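# Switch the deadbolt latch to its longer backset setting

## Task

Change the deadbolt latch so it is configured for the longer of its two backsets, with the latch resting on the bench. Then open the grippers and pull the arms away. The goal only counts if the latch holds that setting by itself once the robot is no longer touching it.

## Robot and tools

Robot: two arms named left_arm and right_arm, each with six revolute joints and a parallel two-finger gripper. In the shared scene frame the origin sits on the table top midway between the arms, +z is up, +x reaches out over the table, and left_arm is on the +y side. The names say nothing about which side of an image an arm appears on. The base roots are at about (-0.011, +0.270, +0.348) m for left_arm and (-0.031, -0.261, +0.348) m for right_arm, and both are slightly tilted. Any mounting plates and the metal frame behind the arms are fixed obstacles.

execute_actions: the argument "actions" is a list holding exactly one action, one wait, or nothing.
- An empty list ({"actions": []}) changes nothing and only reports the current state.
- An action is {"rows": [...], "steps": n}, with n from 1 to 15 control steps of 1/30 s each (default 15). Each row is used for one step, and the last row repeats if there are fewer rows than steps.
- A wait is {"steps": n} with n up to 300. It sends no command and returns once n steps have passed since the previous result, counting your reply time.
- The optional "pictures" flag (true/false) controls whether camera images come back. They are included unless you turn them off.
- If a call is refused, nothing is sent to the robot.

Row layout: every row has 14 plain numbers covering both arms, even when only one arm moves. The order is left_arm waist, shoulder, elbow, wrist pitch, wrist yaw, wrist roll, gripper opening, then the same seven for right_arm.

Joint numbers are absolute target angles in radians, in the same form as the Joint positions line. They are not offsets. Stated ranges for each arm:
- waist -2.880 to 2.880
- shoulder 0.000 to 3.142
- elbow 0.000 to 3.019
- wrist pitch -1.693 to 1.571
- wrist yaw -1.571 to 1.571
- wrist roll -2.094 to 2.094

Refusal and clipping at the joint ends:
- A call is rejected if a target goes more than 0.019 rad beyond a stated end and is also farther out than that joint's last reported angle.
- A joint's true end may differ from the stated one by up to 0.019 rad either way. Targets past the true end are clipped to it, and the result may print "joint sent to its limit". That message can refer to an earlier action. Its absence does not prove there is more room.

Gripper opening is an absolute value from -1 (closed) to +1 (fully open, a pad gap of 0.094 m). Away from the extremes, the fingers go to where grip_measured would read the number you sent. To hold something, command about 0.03 below grip_measured for a firm grip, or a smaller margin for a gentler one. Each finger pad pushes with roughly 50 to 62 N at most, and less on very thin parts. Readings may be off by about 1 mm, by a fixed amount per gripper. The fingers point along the gripper's +z axis and close along its y axis. end_effector_position is the point between the pads, about 1 cm short of the tips.

How motion is limited: each joint target is held within a set lead of the measured angle on every step.
- waist 0.264 rad
- shoulder 0.32 rad
- elbow 0.276 rad
- wrist pitch 0.33 rad
- wrist yaw 0.186 rad
- wrist roll 0.522 rad

If the targets would move a gripper more than 70 mm from where it is, all of that arm's targets are pulled back. Large moves therefore need several calls. Between calls the arms keep heading for the last row until they settle or a step is HELD. After that, only a new action moves them on.

Result lines:
- The state line gives each gripper's end_effector_position (m) and end_effector_quat_wxyz in the scene frame. It can be slightly off, especially at long reach.
- Joint positions and Joint velocities list each arm's six joints (rad, rad/s), then the pad gap (m, m/s).
- grip_measured is the measured opening on the command scale.
- "joint command not followed" means the clearance check altered or blocked some joint targets. The rest of the row still ran.
- HELD marks steps where your row, or part of it, was not sent.
- "too close" warnings treat each plate and its half of the frame as part of that arm.
- MOTOR HOT appears from 85 °C. At 100 °C an OVER-TEMPERATURE FAULT drops that arm until it cools. Holding loads heats motors, even while you are thinking.

Other tools:
- zoom_image(camera, region): camera is one of cam_high, cam_low, cam_left_wrist or cam_right_wrist. region is [x0, y0, x1, y1] in image pixels from the top-left corner, at most 504 by 504. It returns a closer view of that camera's latest image.
- show_instructions(): shows the scene's reference pages. Here that is one page titled "deadbolt latch manual", which explains how the backset is changed.
- read_manual(section="licences"): returns licence text only.
- finished_scene(scene): ends and grades the scene. It cannot be undone.

Cameras: cam_high and cam_low are 896x504 fixed pinhole views. cam_left_wrist and cam_right_wrist are 616x616 fisheye views mounted on the hands. Calibration matrices are provided, but real poses may differ by a couple of degrees and millimetres.



Things to avoid:
- knocking anything off the table, which fails the task
- letting the arms collide or press hard on each other, which can end the scene
- dropping, slipping, slamming, or shoving objects hard

Something may occasionally nudge a loose object. Before finishing, release the latch, move both grippers away, and check that the setting holds.

Each tool is called after "Emit:" as name([rows], argument=value, ...), one row to a line, values as JSON.

## Session

Emit:
show_instructions()

Emit:
execute_actions(actions=[])

Reference images for this scene: deadbolt latch manual.

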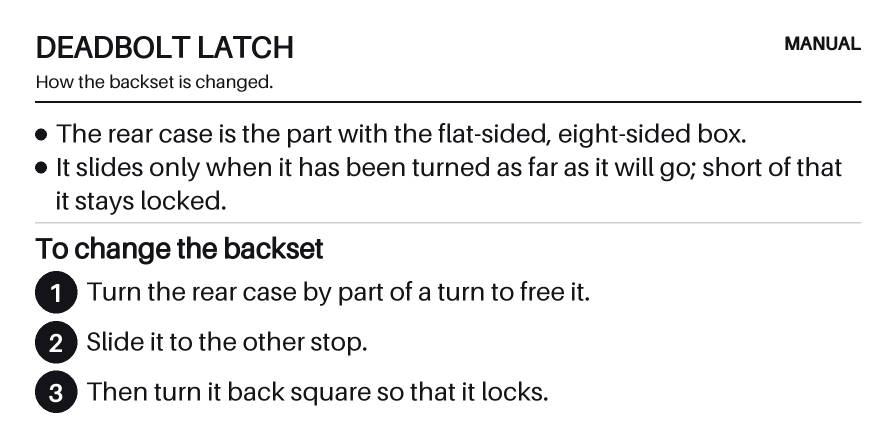

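Scene clock: 0.00 s of 4900.00 s.
left_arm: end_effector_position=(+0.7189, +0.1860, +0.2962) grip_measured=+1.000 end_effector_quat_wxyz=(-0.109, +0.515, +0.824, +0.210) | right_arm: end_effector_position=(+0.4978, -0.3310, +0.1902) grip_measured=+1.000 end_effector_quat_wxyz=(+0.084, -0.377, +0.890, -0.242)
Joint positions: left_arm=[-0.395  2.235  2.115 -1.306 -0.588  0.852  0.094] | right_arm=[-0.095  1.836  0.905 -0.013  0.369 -0.883  0.094]
Joint velocities: left_arm=[-0.015 -0.005 -0.017  0.002  0.007  0.037  0.   ] | right_arm=[-0.024 -0.015 -0.027  0.002 -0.066 -0.066  0.   ]
Motor temperatures (°C, as the motors report them): left_arm=[27 27 28 26 26 26] | right_arm=[27 37 32 26 30 25]
camera_calibration (this result's frames):
cam_left_wrist: T_world_to_cam=[[-0.895902, -0.373489, -0.240554, 0.789349], [-0.386133, 0.386892, 0.837386, -0.0399873], [-0.219686, 0.843102, -0.490834, 0.271236], [0, 0, 0, 1]] pos_world=[0.751325, 0.081605, 0.356498]
cam_right_wrist: T_world_to_cam=[[0.618133, -0.605772, 0.500951, -0.597187], [-0.773297, -0.354179, 0.525898, 0.171765], [-0.141148, -0.712459, -0.687371, 0.092176], [0, 0, 0, 1]] pos_world=[0.514977, -0.235252, 0.27219]

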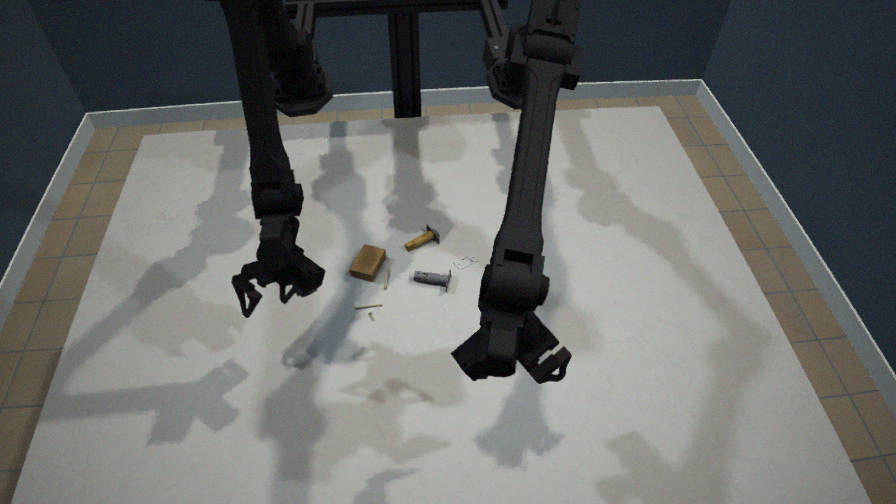

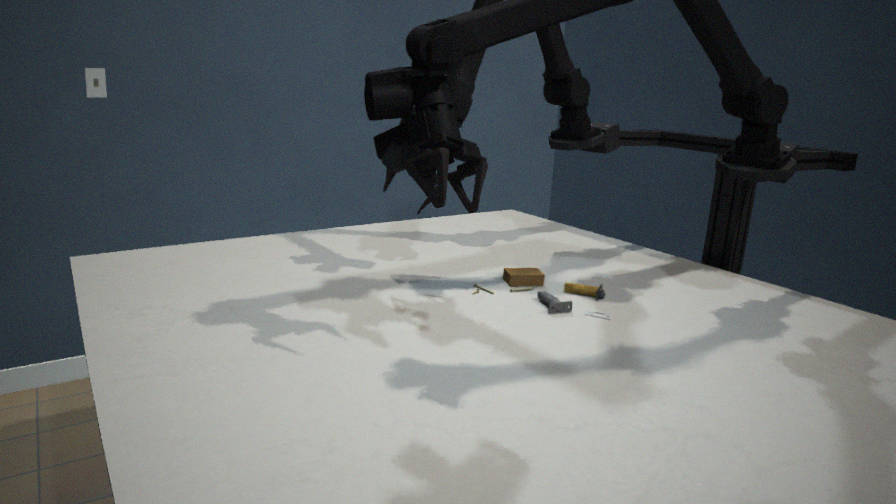

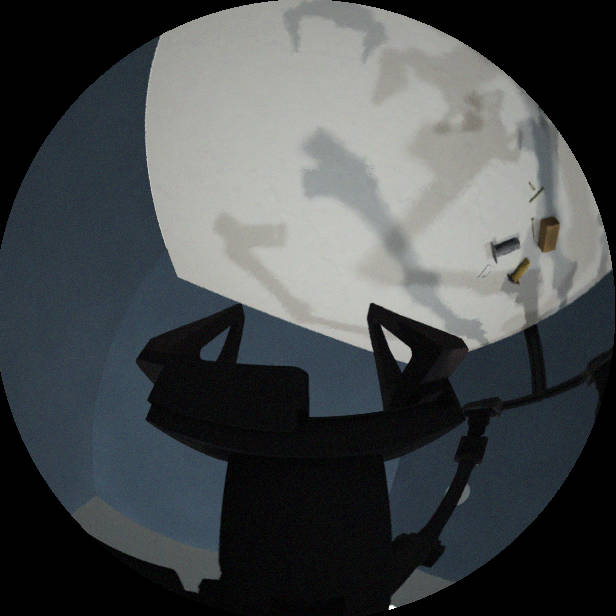

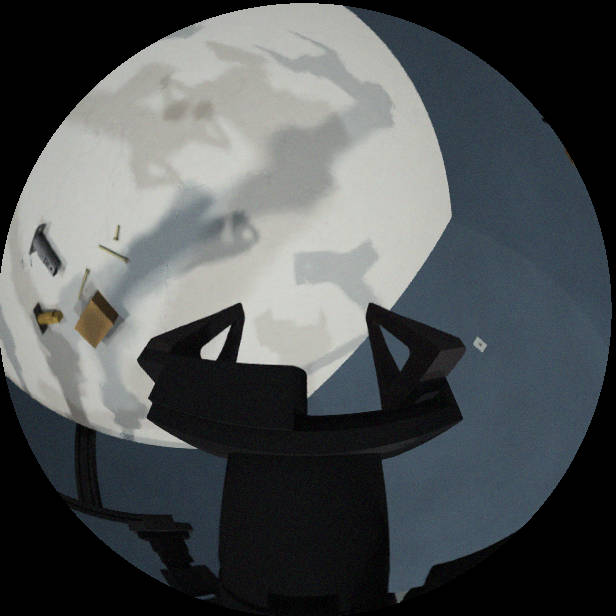

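Emit:
execute_actions([
  {"rows":[[-0.63,2.0,0.8,-0.03,-0.163,1.35,0.45,-0.5,1.6,1.0,-0.6,-0.3,0,0.2]],"steps":15},
], pictures=false)

Emit:
execute_actions([
  {"steps":45},
])

Scene clock: 30.17 s of 4900.00 s.
left_arm: end_effector_position=(+0.5933, -0.0315, +0.2581) grip_measured=+0.453 end_effector_quat_wxyz=(+0.149, +0.728, +0.667, +0.058) | right_arm: end_effector_position=(+0.4395, -0.4416, +0.2948) grip_measured=+0.202 end_effector_quat_wxyz=(+0.097, +0.147, +0.982, +0.063)
Joint positions: left_arm=[-0.644  1.966  1.426 -0.51  -0.168  1.232  0.068] | right_arm=[-0.547  1.589  0.981 -0.579 -0.291 -0.125  0.056]
Joint velocities: left_arm=[-0.484 -0.093 -1.541  1.932  0.051  0.359  0.   ] | right_arm=[-0.151 -0.142  0.085 -0.105 -0.11   0.74   0.   ]
Motor temperatures (°C, as the motors report them): left_arm=[27 31 31 26 26 26] | right_arm=[27 39 33 26 30 25]
Steps of this call (steps 1 to 90: nothing new was sent; then 26.67 s passed at rest; steps 91 to 105: all 15 steps of this action). Readings (joint positions):
91: left_arm=[-0.398 2.228 2.100 -1.284 -0.561 0.875] | right_arm=[-0.101 1.831 0.908 -0.035 0.332 -0.853]
92: left_arm=[-0.400 2.209 2.063 -1.242 -0.526 0.907] | right_arm=[-0.112 1.820 0.911 -0.083 0.286 -0.812]
94: left_arm=[-0.419 2.167 1.984 -1.165 -0.455 0.968] | right_arm=[-0.159 1.783 0.914 -0.176 0.195 -0.726]
98: left_arm=[-0.488 2.077 1.812 -0.977 -0.284 1.080] | right_arm=[-0.308 1.696 0.935 -0.382 -0.014 -0.523]
105: the state above

Scene clock: 31.67 s of 4900.00 s.
left_arm: end_effector_position=(+0.3518, +0.0708, +0.1167) grip_measured=+0.452 end_effector_quat_wxyz=(+0.053, +0.780, +0.623, +0.021) | right_arm: end_effector_position=(+0.4467, -0.4190, +0.2951) grip_measured=+0.202 end_effector_quat_wxyz=(+0.089, +0.183, +0.976, +0.080)
Joint positions: left_arm=[-0.636  2.006  0.79  -0.043 -0.163  1.338  0.068] | right_arm=[-0.502  1.585  0.984 -0.589 -0.299 -0.008  0.056]
Joint velocities: left_arm=[ 0.005  0.005 -0.007 -0.012  0.022 -0.022  0.001] | right_arm=[-0.005  0.005 -0.002 -0.017  0.051 -0.022 -0.001]
Motor temperatures (°C, as the motors report them): left_arm=[27 31 31 26 26 26] | right_arm=[27 39 34 26 30 25]
Steps of this call (steps 1 to 45: the robot went on to your last target). Readings (joint positions):
1: left_arm=[-0.658 1.965 1.371 -0.447 -0.166 1.244] | right_arm=[-0.548 1.586 0.983 -0.581 -0.293 -0.101]
2: left_arm=[-0.668 1.965 1.317 -0.385 -0.164 1.254] | right_arm=[-0.543 1.585 0.984 -0.582 -0.295 -0.082]
4: left_arm=[-0.676 1.967 1.204 -0.268 -0.163 1.271] | right_arm=[-0.528 1.585 0.984 -0.587 -0.296 -0.055]
8: left_arm=[-0.669 1.971 0.999 -0.149 -0.163 1.291] | right_arm=[-0.504 1.585 0.984 -0.589 -0.299 -0.028]
45: the state above
All arms were judged still, so your last target was given up. Only a new action makes them travel on or press farther. Fingers that are still opening or closing keep moving.
camera_calibration (this result's frames):
cam_left_wrist: T_world_to_cam=[[-0.968186, 0.220577, -0.118161, 0.343358], [0.120892, 0.825757, 0.550918, -0.16286], [0.219092, 0.519106, -0.826152, 0.107362], [0, 0, 0, 1]] pos_world=[0.328601, 0.00301316, 0.218991]
cam_right_wrist: T_world_to_cam=[[-0.356909, -0.915805, -0.184168, -0.163593], [-0.857767, 0.243221, 0.452857, 0.355558], [-0.369935, 0.319602, -0.872355, 0.683534], [0, 0, 0, 1]] pos_world=[0.499461, -0.454757, 0.405138]

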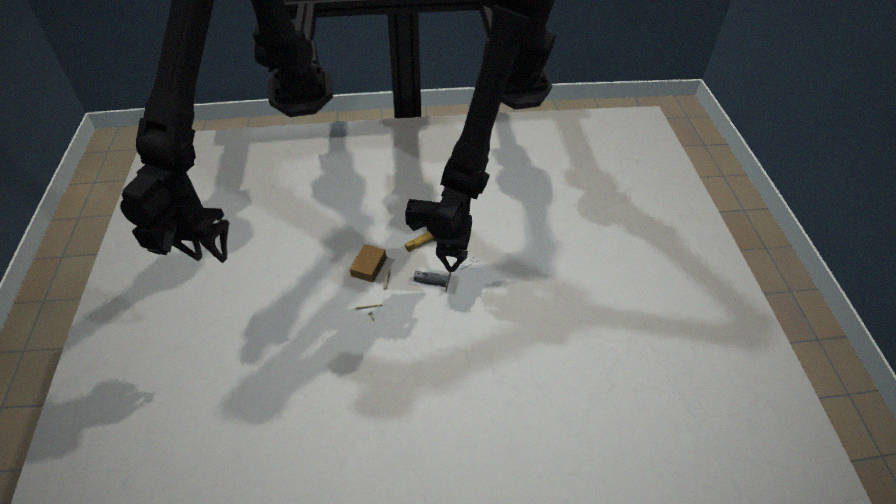

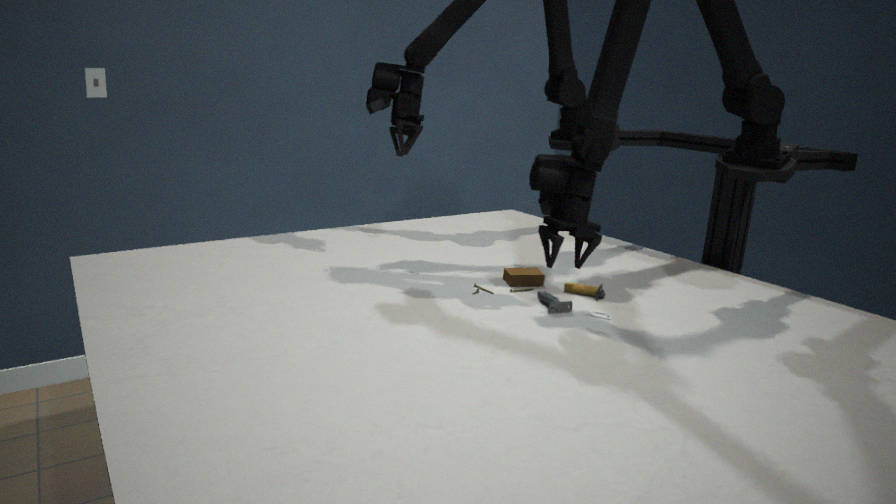

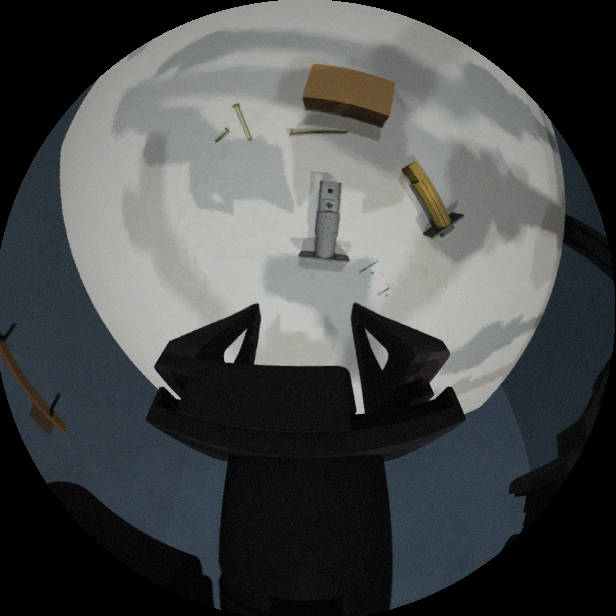

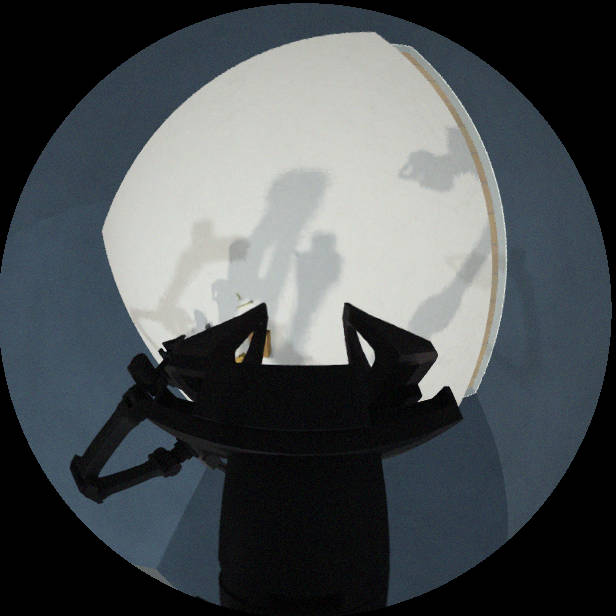

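Emit:
execute_actions([
  {"rows":[[-0.625,2.08,0.86,-0.08,-0.163,1.37,0.45,-0.5,1.6,1.0,-0.6,-0.3,0,0.2],[-0.621,2.14,0.9,-0.12,-0.163,1.39,0.45,-0.5,1.6,1.0,-0.6,-0.3,0,0.2],[-0.621,2.19,0.95,-0.16,-0.163,1.40,0.45,-0.5,1.6,1.0,-0.6,-0.3,0,0.2]],"steps":15},
])

Scene clock: 68.90 s of 4900.00 s.
left_arm: end_effector_position=(+0.3478, +0.0621, +0.0570) grip_measured=+0.452 end_effector_quat_wxyz=(-0.008, +0.802, +0.597, -0.007) | right_arm: end_effector_position=(+0.4467, -0.4190, +0.2951) grip_measured=+0.202 end_effector_quat_wxyz=(+0.089, +0.183, +0.976, +0.080)
Joint positions: left_arm=[-0.635  2.196  0.949 -0.149 -0.163  1.386  0.068] | right_arm=[-0.502  1.585  0.984 -0.589 -0.299 -0.008  0.056]
Joint velocities: left_arm=[-0.015 -0.015 -0.007  0.007  0.007  0.037 -0.   ] | right_arm=[ 0.005 -0.005 -0.017 -0.007  0.007 -0.037 -0.001]
Motor temperatures (°C, as the motors report them): left_arm=[27 30 28 26 26 26] | right_arm=[27 38 35 26 30 25]
Steps of this call (steps 1 to 90: nothing new was sent; then 33.73 s passed at rest; steps 91 to 105: all 15 steps of this action). Readings (joint positions):
91: left_arm=[-0.636 2.010 0.795 -0.048 -0.163 1.341] | right_arm=[-0.502 1.585 0.984 -0.589 -0.299 -0.008]
92: left_arm=[-0.636 2.022 0.810 -0.065 -0.163 1.348] | right_arm=[-0.502 1.585 0.984 -0.589 -0.299 -0.008]
94: left_arm=[-0.636 2.083 0.878 -0.114 -0.163 1.362] | right_arm=[-0.502 1.585 0.984 -0.589 -0.299 -0.008]
98: left_arm=[-0.635 2.189 0.961 -0.135 -0.163 1.377] | right_arm=[-0.502 1.585 0.984 -0.589 -0.299 -0.008]
105: the state above
camera_calibration (this result's frames):
cam_left_wrist: T_world_to_cam=[[-0.956698, 0.290829, 0.0121724, 0.318498], [0.243653, 0.77723, 0.580127, -0.163657], [0.159257, 0.557972, -0.814435, 0.0812117], [0, 0, 0, 1]] pos_world=[0.331649, -0.0107431, 0.157207]
cam_right_wrist: T_world_to_cam=[[-0.356909, -0.915805, -0.184168, -0.163593], [-0.857767, 0.243221, 0.452857, 0.355558], [-0.369935, 0.319602, -0.872355, 0.683534], [0, 0, 0, 1]] pos_world=[0.499461, -0.454757, 0.405138]

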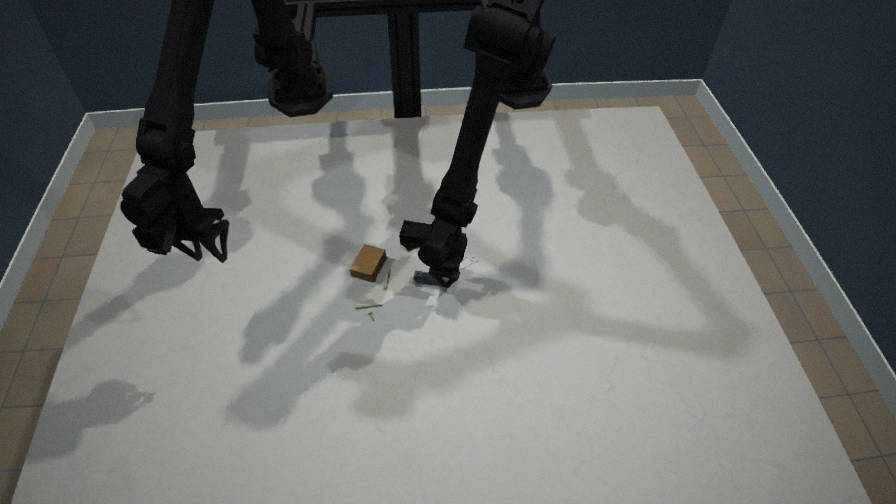

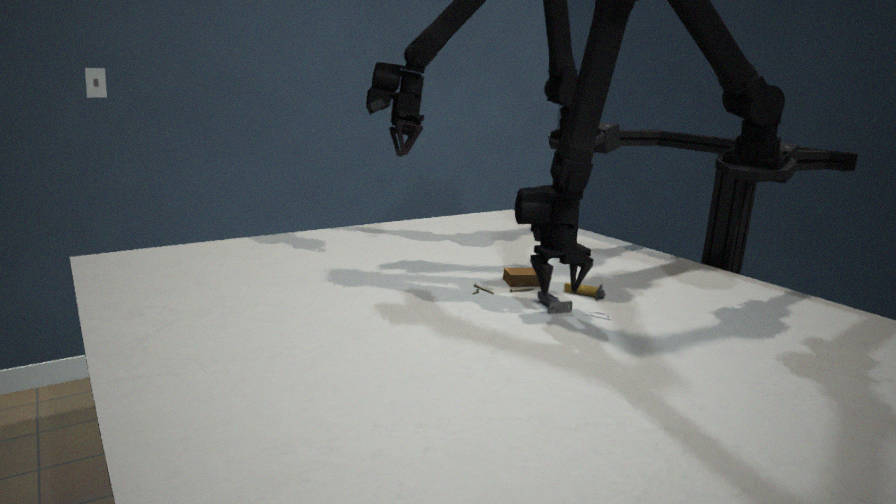

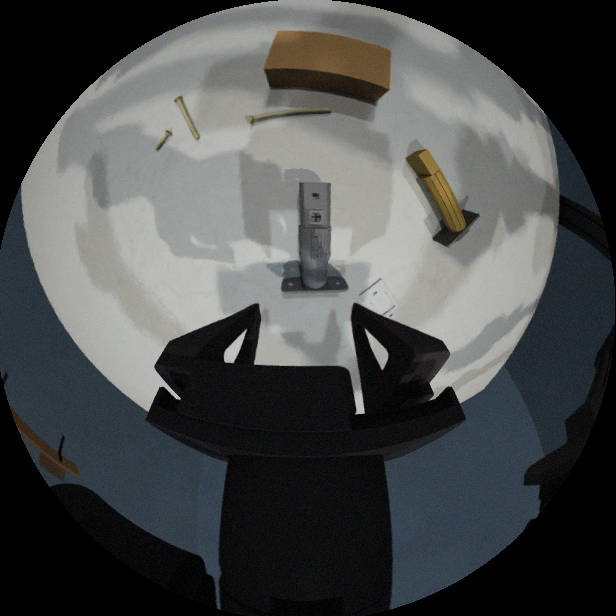

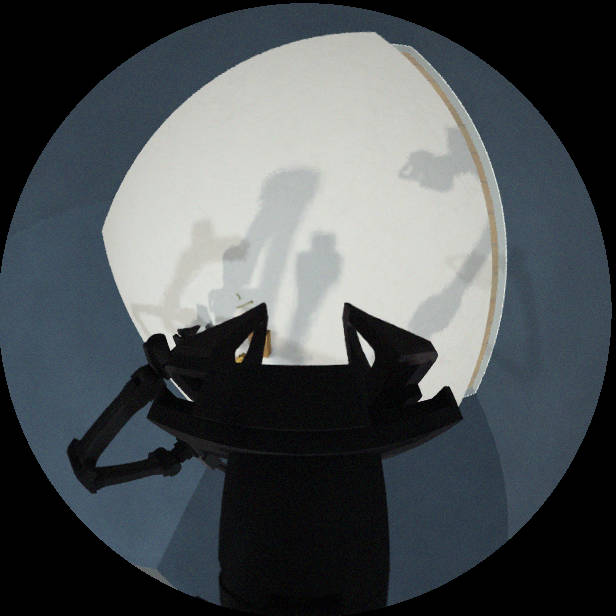

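Emit:
execute_actions([
  {"rows":[[-0.60,2.23,0.96,-0.125,-0.163,1.40,0.5,-0.5,1.6,1.0,-0.6,-0.3,0,0.2],[-0.60,2.26,0.965,-0.10,-0.163,1.40,0.5,-0.5,1.6,1.0,-0.6,-0.3,0,0.2]],"steps":15},
])

Scene clock: 92.63 s of 4900.00 s.
left_arm: end_effector_position=(+0.3454, +0.0737, +0.0365) grip_measured=+0.497 end_effector_quat_wxyz=(-0.014, +0.795, +0.606, -0.007) | right_arm: end_effector_position=(+0.4467, -0.4190, +0.2951) grip_measured=+0.202 end_effector_quat_wxyz=(+0.089, +0.183, +0.976, +0.080)
Joint positions: left_arm=[-0.607  2.248  0.96  -0.112 -0.163  1.389  0.07 ] | right_arm=[-0.502  1.585  0.984 -0.589 -0.299 -0.008  0.056]
Joint velocities: left_arm=[-0.005  0.005 -0.002  0.007  0.022  0.007 -0.   ] | right_arm=[-0.005  0.005 -0.002  0.002  0.007  0.007 -0.001]
Motor temperatures (°C, as the motors report them): left_arm=[27 30 28 26 26 26] | right_arm=[27 38 36 26 29 25]
Steps of this call (steps 1 to 15: the robot went on to your last target; steps 16 to 90: nothing new was sent; then 20.23 s passed at rest; steps 91 to 105: all 15 steps of this action). Readings (joint positions):
91: left_arm=[-0.633 2.196 0.949 -0.148 -0.163 1.388] | right_arm=[-0.502 1.585 0.984 -0.589 -0.299 -0.008]
92: left_arm=[-0.632 2.200 0.949 -0.140 -0.163 1.388] | right_arm=[-0.502 1.585 0.984 -0.589 -0.299 -0.008]
94: left_arm=[-0.623 2.215 0.955 -0.122 -0.163 1.388] | right_arm=[-0.502 1.585 0.984 -0.589 -0.299 -0.008]
98: left_arm=[-0.609 2.243 0.960 -0.114 -0.163 1.388] | right_arm=[-0.502 1.585 0.984 -0.589 -0.299 -0.008]
105: the state above
camera_calibration (this result's frames):
cam_left_wrist: T_world_to_cam=[[-0.963053, 0.268536, 0.0204154, 0.316568], [0.229207, 0.777482, 0.58565, -0.155485], [0.141396, 0.568691, -0.810307, 0.0635873], [0, 0, 0, 1]] pos_world=[0.331519, -0.000284593, 0.136122]
cam_right_wrist: T_world_to_cam=[[-0.356909, -0.915805, -0.184168, -0.163593], [-0.857767, 0.243221, 0.452857, 0.355558], [-0.369935, 0.319602, -0.872355, 0.683534], [0, 0, 0, 1]] pos_world=[0.499461, -0.454757, 0.405138]

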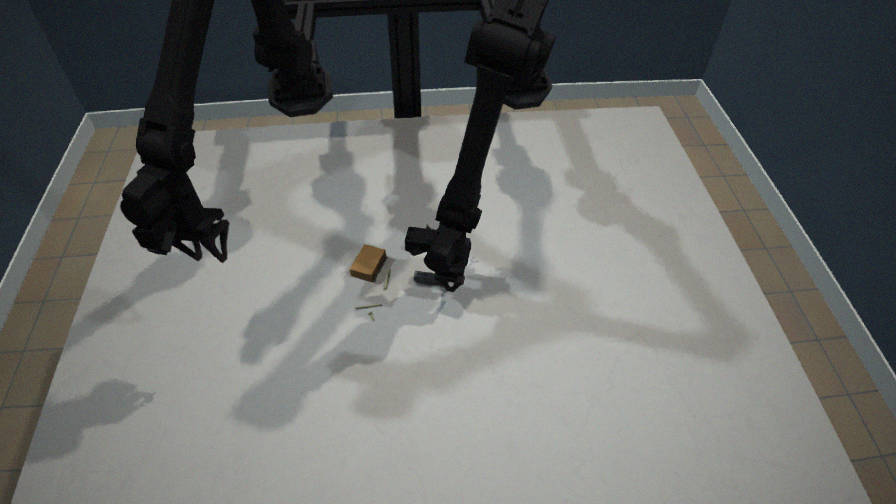

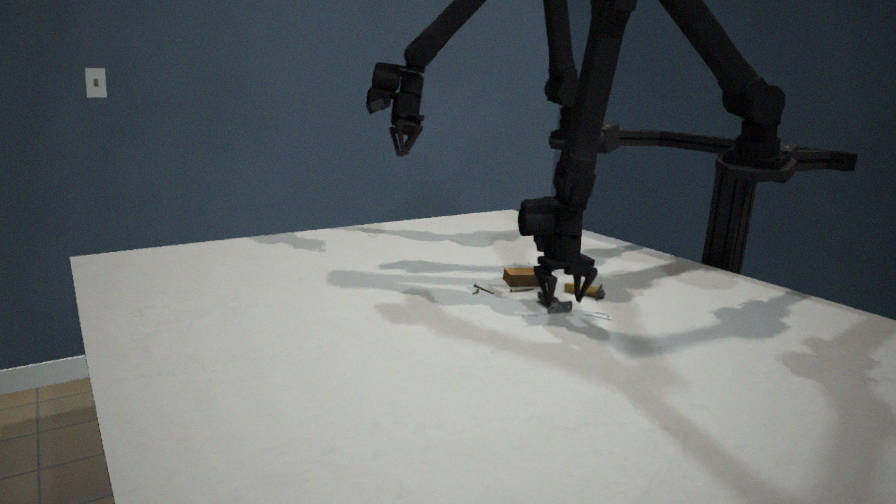

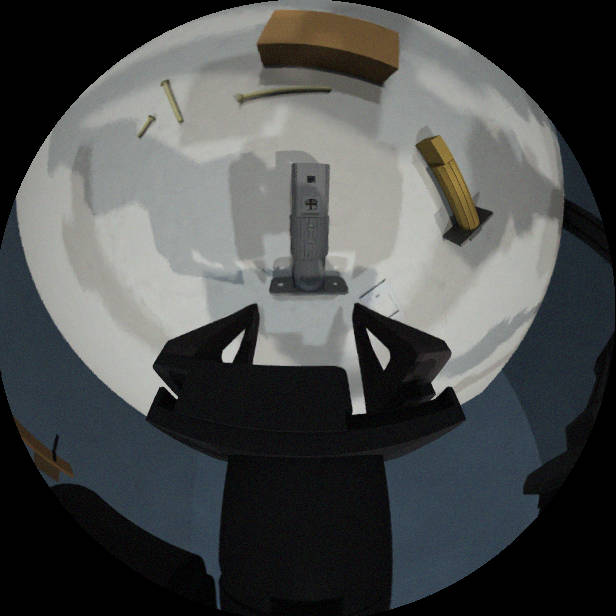

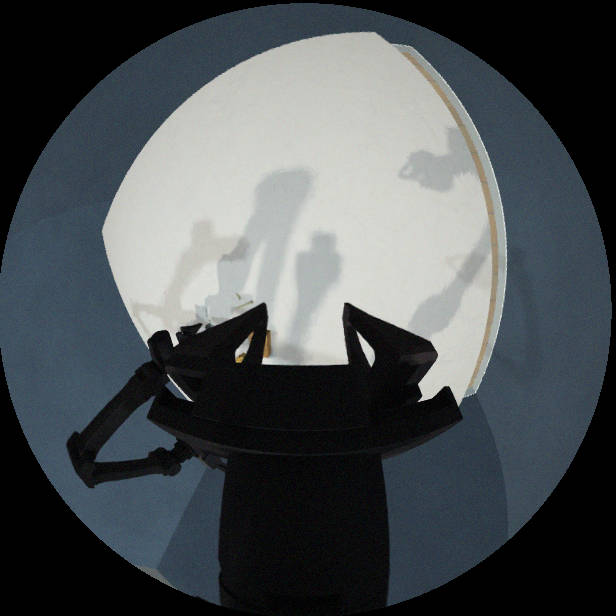

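Emit:
execute_actions([
  {"rows":[[-0.622,2.28,0.97,-0.085,-0.163,1.40,0.5,-0.5,1.6,1.0,-0.6,-0.3,0,0.2],[-0.622,2.295,0.98,-0.07,-0.163,1.40,0.5,-0.5,1.6,1.0,-0.6,-0.3,0,0.2]],"steps":15},
])

Scene clock: 106.07 s of 4900.00 s.
left_arm: end_effector_position=(+0.3461, +0.0690, +0.0266) grip_measured=+0.497 end_effector_quat_wxyz=(-0.007, +0.796, +0.605, -0.004) | right_arm: end_effector_position=(+0.4467, -0.4190, +0.2951) grip_measured=+0.202 end_effector_quat_wxyz=(+0.089, +0.183, +0.976, +0.080)
Joint positions: left_arm=[-0.612  2.278  0.974 -0.084 -0.163  1.389  0.07 ] | right_arm=[-0.502  1.585  0.984 -0.589 -0.299 -0.008  0.056]
Joint velocities: left_arm=[-0.005 -0.005 -0.002 -0.027 -0.037 -0.037 -0.   ] | right_arm=[-0.005 -0.005  0.017 -0.012 -0.051  0.007  0.001]
Motor temperatures (°C, as the motors report them): left_arm=[27 30 28 26 26 26] | right_arm=[27 38 36 26 29 25]
Steps of this call (steps 1 to 15: the robot went on to your last target; steps 16 to 90: nothing new was sent; then 9.93 s passed at rest; steps 91 to 105: all 15 steps of this action). Readings (joint positions):
91: left_arm=[-0.608 2.249 0.960 -0.110 -0.163 1.389] | right_arm=[-0.502 1.585 0.984 -0.589 -0.299 -0.008]
92: left_arm=[-0.608 2.251 0.961 -0.104 -0.163 1.389] | right_arm=[-0.502 1.585 0.984 -0.589 -0.299 -0.008]
94: left_arm=[-0.609 2.261 0.967 -0.091 -0.163 1.389] | right_arm=[-0.502 1.585 0.984 -0.589 -0.299 -0.008]
98: left_arm=[-0.612 2.276 0.974 -0.084 -0.163 1.389] | right_arm=[-0.502 1.585 0.984 -0.589 -0.299 -0.008]
105: the state above
camera_calibration (this result's frames):
cam_left_wrist: T_world_to_cam=[[-0.962491, 0.271217, 0.00720646, 0.318765], [0.224393, 0.780829, 0.583055, -0.144625], [0.152508, 0.562803, -0.812401, 0.0547395], [0, 0, 0, 1]] pos_world=[0.330913, -0.00433428, 0.126498]
cam_right_wrist: T_world_to_cam=[[-0.356909, -0.915805, -0.184168, -0.163593], [-0.857767, 0.243221, 0.452857, 0.355558], [-0.369935, 0.319602, -0.872355, 0.683534], [0, 0, 0, 1]] pos_world=[0.499461, -0.454757, 0.405138]

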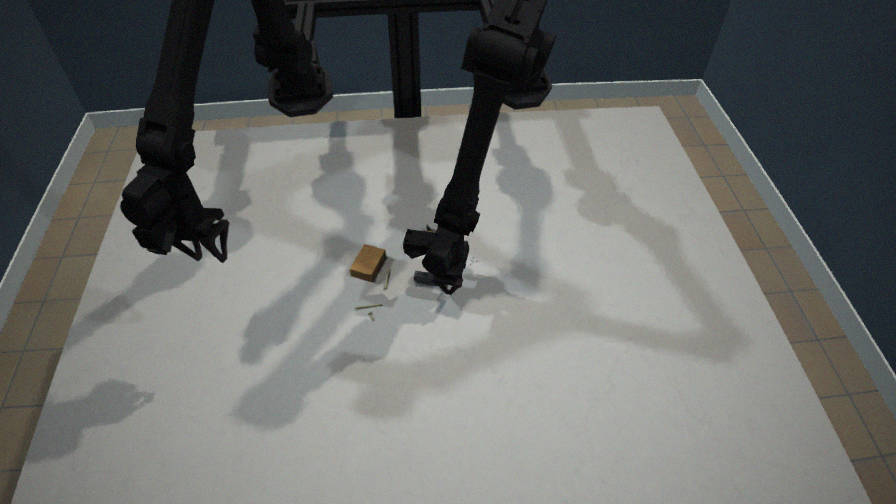

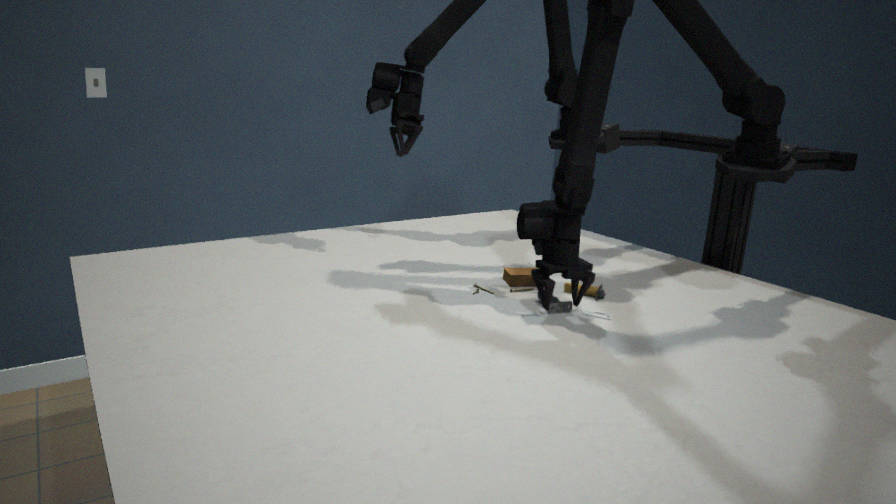

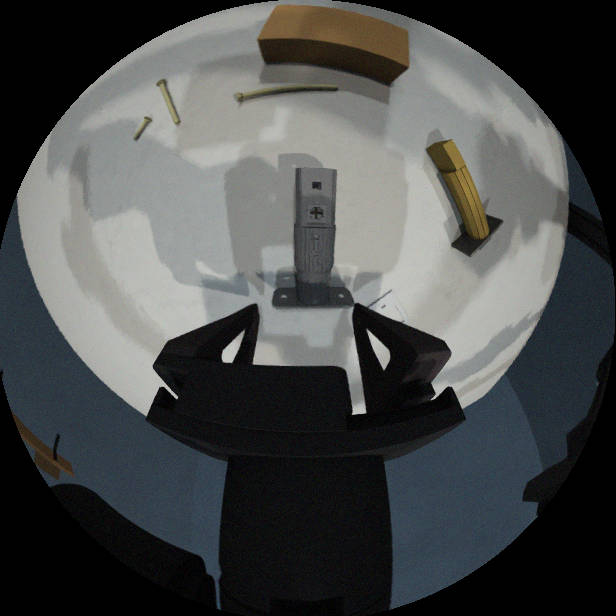

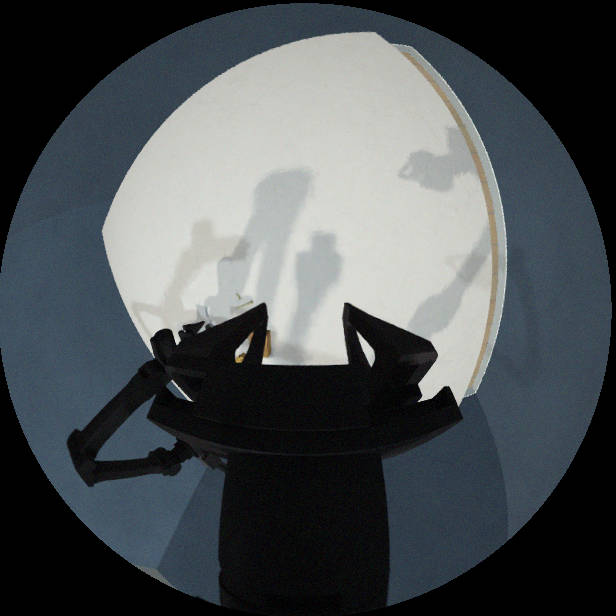

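Emit:
execute_actions([
  {"rows":[[-0.635,2.295,0.972,-0.07,-0.163,1.40,0.65,-0.5,1.6,1.0,-0.6,-0.3,0,0.2]],"steps":15},
])

Scene clock: 117.07 s of 4900.00 s.
left_arm: end_effector_position=(+0.3433, +0.0622, +0.0277) grip_measured=+0.647 end_effector_quat_wxyz=(-0.006, +0.801, +0.599, -0.005) | right_arm: end_effector_position=(+0.4467, -0.4190, +0.2951) grip_measured=+0.202 end_effector_quat_wxyz=(+0.089, +0.183, +0.976, +0.080)
Joint positions: left_arm=[-0.628  2.278  0.974 -0.084 -0.163  1.389  0.077] | right_arm=[-0.502  1.585  0.984 -0.589 -0.299 -0.008  0.056]
Joint velocities: left_arm=[-0.005 -0.005  0.007 -0.007  0.037  0.022  0.001] | right_arm=[ 0.005 -0.005 -0.027 -0.002 -0.095 -0.007 -0.001]
Motor temperatures (°C, as the motors report them): left_arm=[27 30 28 26 26 26] | right_arm=[27 38 36 26 29 25]
Steps of this call (steps 1 to 15: the robot went on to your last target; steps 16 to 90: nothing new was sent; then 7.50 s passed at rest; steps 91 to 105: all 15 steps of this action). Readings (joint positions):
91: left_arm=[-0.613 2.278 0.974 -0.084 -0.163 1.389] | right_arm=[-0.502 1.585 0.984 -0.589 -0.299 -0.008]
92: left_arm=[-0.614 2.278 0.974 -0.084 -0.163 1.389] | right_arm=[-0.502 1.585 0.984 -0.589 -0.299 -0.008]
94: left_arm=[-0.618 2.278 0.974 -0.084 -0.163 1.389] | right_arm=[-0.502 1.585 0.984 -0.589 -0.299 -0.008]
98: left_arm=[-0.627 2.278 0.974 -0.084 -0.163 1.389] | right_arm=[-0.502 1.585 0.984 -0.589 -0.299 -0.008]
105: the state above
camera_calibration (this result's frames):
cam_left_wrist: T_world_to_cam=[[-0.95818, 0.28612, 0.0052146, 0.315488], [0.235946, 0.779579, 0.580161, -0.143156], [0.161931, 0.557129, -0.814485, 0.0570966], [0, 0, 0, 1]] pos_world=[0.326825, -0.0104767, 0.127912]
cam_right_wrist: T_world_to_cam=[[-0.356909, -0.915805, -0.184168, -0.163593], [-0.857767, 0.243221, 0.452857, 0.355558], [-0.369935, 0.319602, -0.872355, 0.683534], [0, 0, 0, 1]] pos_world=[0.499461, -0.454757, 0.405138]

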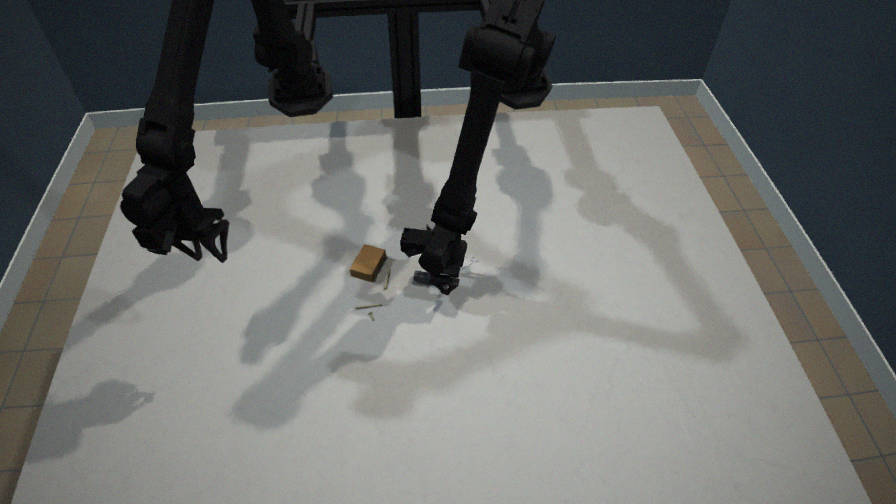

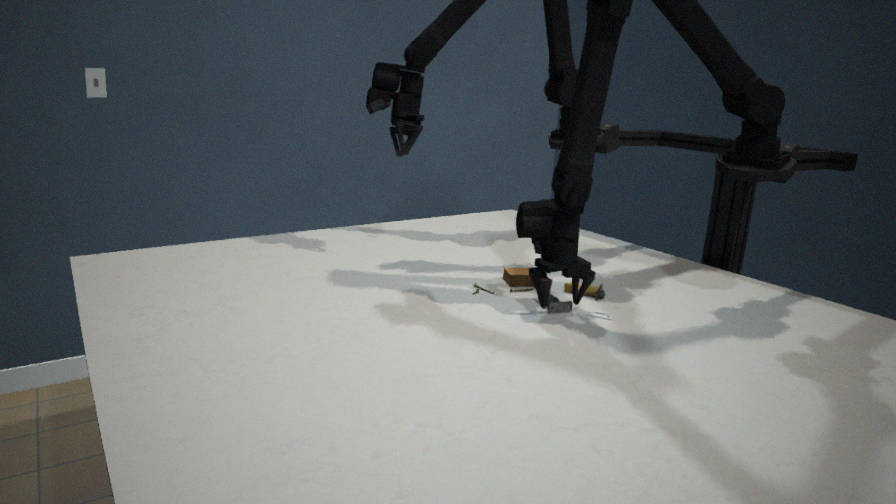

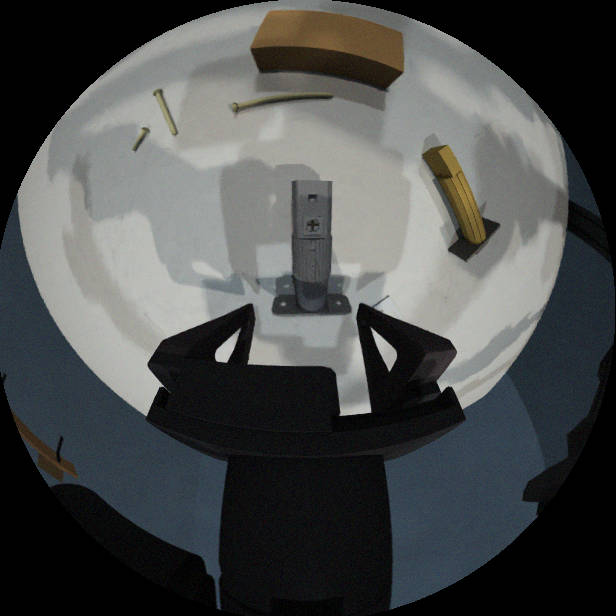

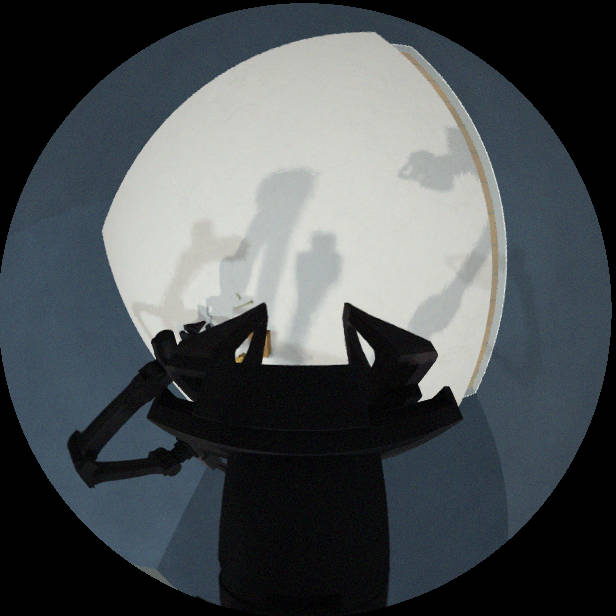

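Emit:
execute_actions([
  {"rows":[[-0.63,2.30,0.974,-0.06,-0.163,1.40,0.65,-0.5,1.6,1.0,-0.6,-0.3,0,0.2],[-0.63,2.32,0.974,-0.045,-0.163,1.40,0.65,-0.5,1.6,1.0,-0.6,-0.3,0,0.2]],"steps":15},
])

Scene clock: 123.50 s of 4900.00 s.
left_arm: end_effector_position=(+0.3383, +0.0630, +0.0188) grip_measured=+0.647 end_effector_quat_wxyz=(-0.005, +0.801, +0.599, -0.005) | right_arm: end_effector_position=(+0.4467, -0.4190, +0.2951) grip_measured=+0.202 end_effector_quat_wxyz=(+0.089, +0.183, +0.976, +0.080)
Joint positions: left_arm=[-0.628  2.302  0.974 -0.059 -0.163  1.389  0.077] | right_arm=[-0.502  1.585  0.984 -0.589 -0.299 -0.008  0.056]
Joint velocities: left_arm=[ 0.005 -0.005  0.017 -0.017  0.051  0.037 -0.001] | right_arm=[-0.005 -0.005  0.012 -0.007  0.081 -0.081 -0.001]
Motor temperatures (°C, as the motors report them): left_arm=[27 30 28 26 26 26] | right_arm=[27 38 36 26 29 25]
Steps of this call (steps 1 to 15: the robot went on to your last target; steps 16 to 90: nothing new was sent; then 2.93 s passed at rest; steps 91 to 105: all 15 steps of this action). Readings (joint positions):
91: left_arm=[-0.628 2.278 0.974 -0.082 -0.163 1.389] | right_arm=[-0.502 1.585 0.984 -0.589 -0.299 -0.008]
92: left_arm=[-0.628 2.279 0.974 -0.077 -0.163 1.389] | right_arm=[-0.502 1.585 0.984 -0.589 -0.299 -0.008]
94: left_arm=[-0.628 2.285 0.974 -0.063 -0.163 1.389] | right_arm=[-0.502 1.585 0.984 -0.589 -0.299 -0.008]
98: left_arm=[-0.628 2.298 0.974 -0.059 -0.163 1.389] | right_arm=[-0.502 1.585 0.984 -0.589 -0.299 -0.008]
105: the state above
camera_calibration (this result's frames):
cam_left_wrist: T_world_to_cam=[[-0.958219, 0.286, 0.00447387, 0.310631], [0.235457, 0.779804, 0.580056, -0.137307], [0.162408, 0.556874, -0.814564, 0.0500663], [0, 0, 0, 1]] pos_world=[0.321852, -0.00964834, 0.119038]
cam_right_wrist: T_world_to_cam=[[-0.356909, -0.915805, -0.184168, -0.163593], [-0.857767, 0.243221, 0.452857, 0.355558], [-0.369935, 0.319602, -0.872355, 0.683534], [0, 0, 0, 1]] pos_world=[0.499461, -0.454757, 0.405138]

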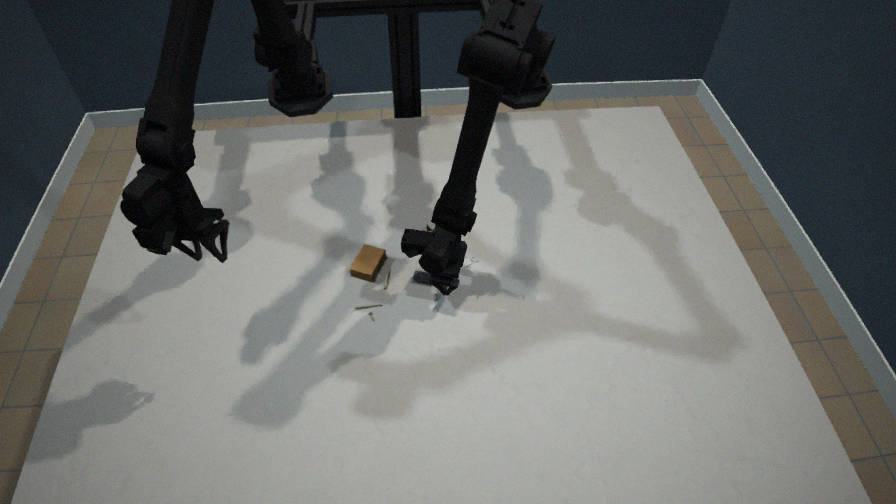

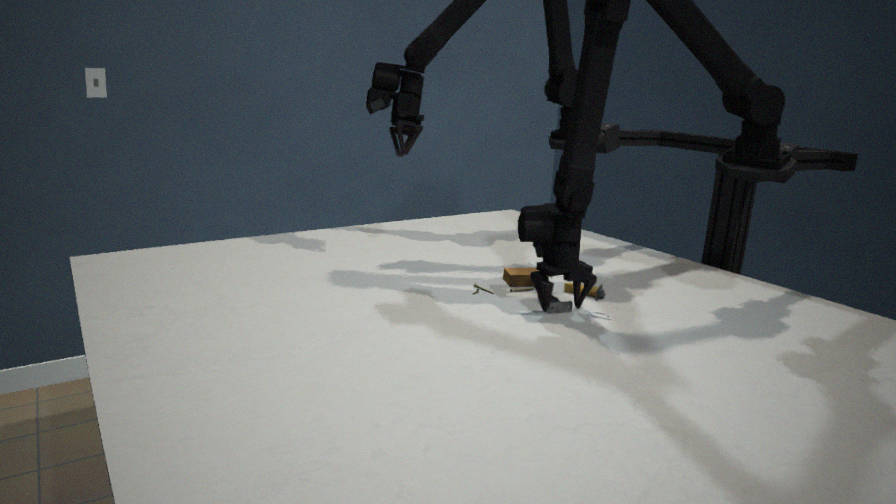

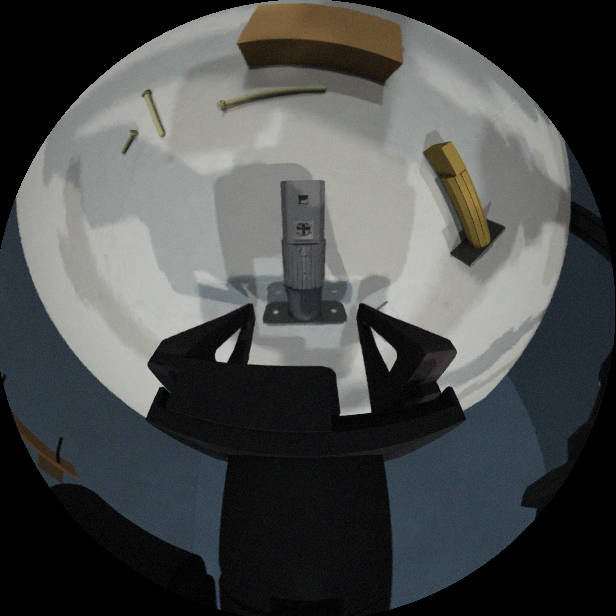

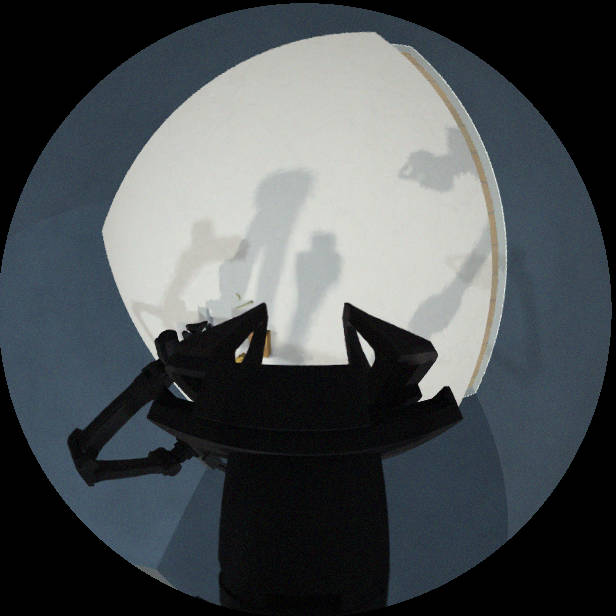

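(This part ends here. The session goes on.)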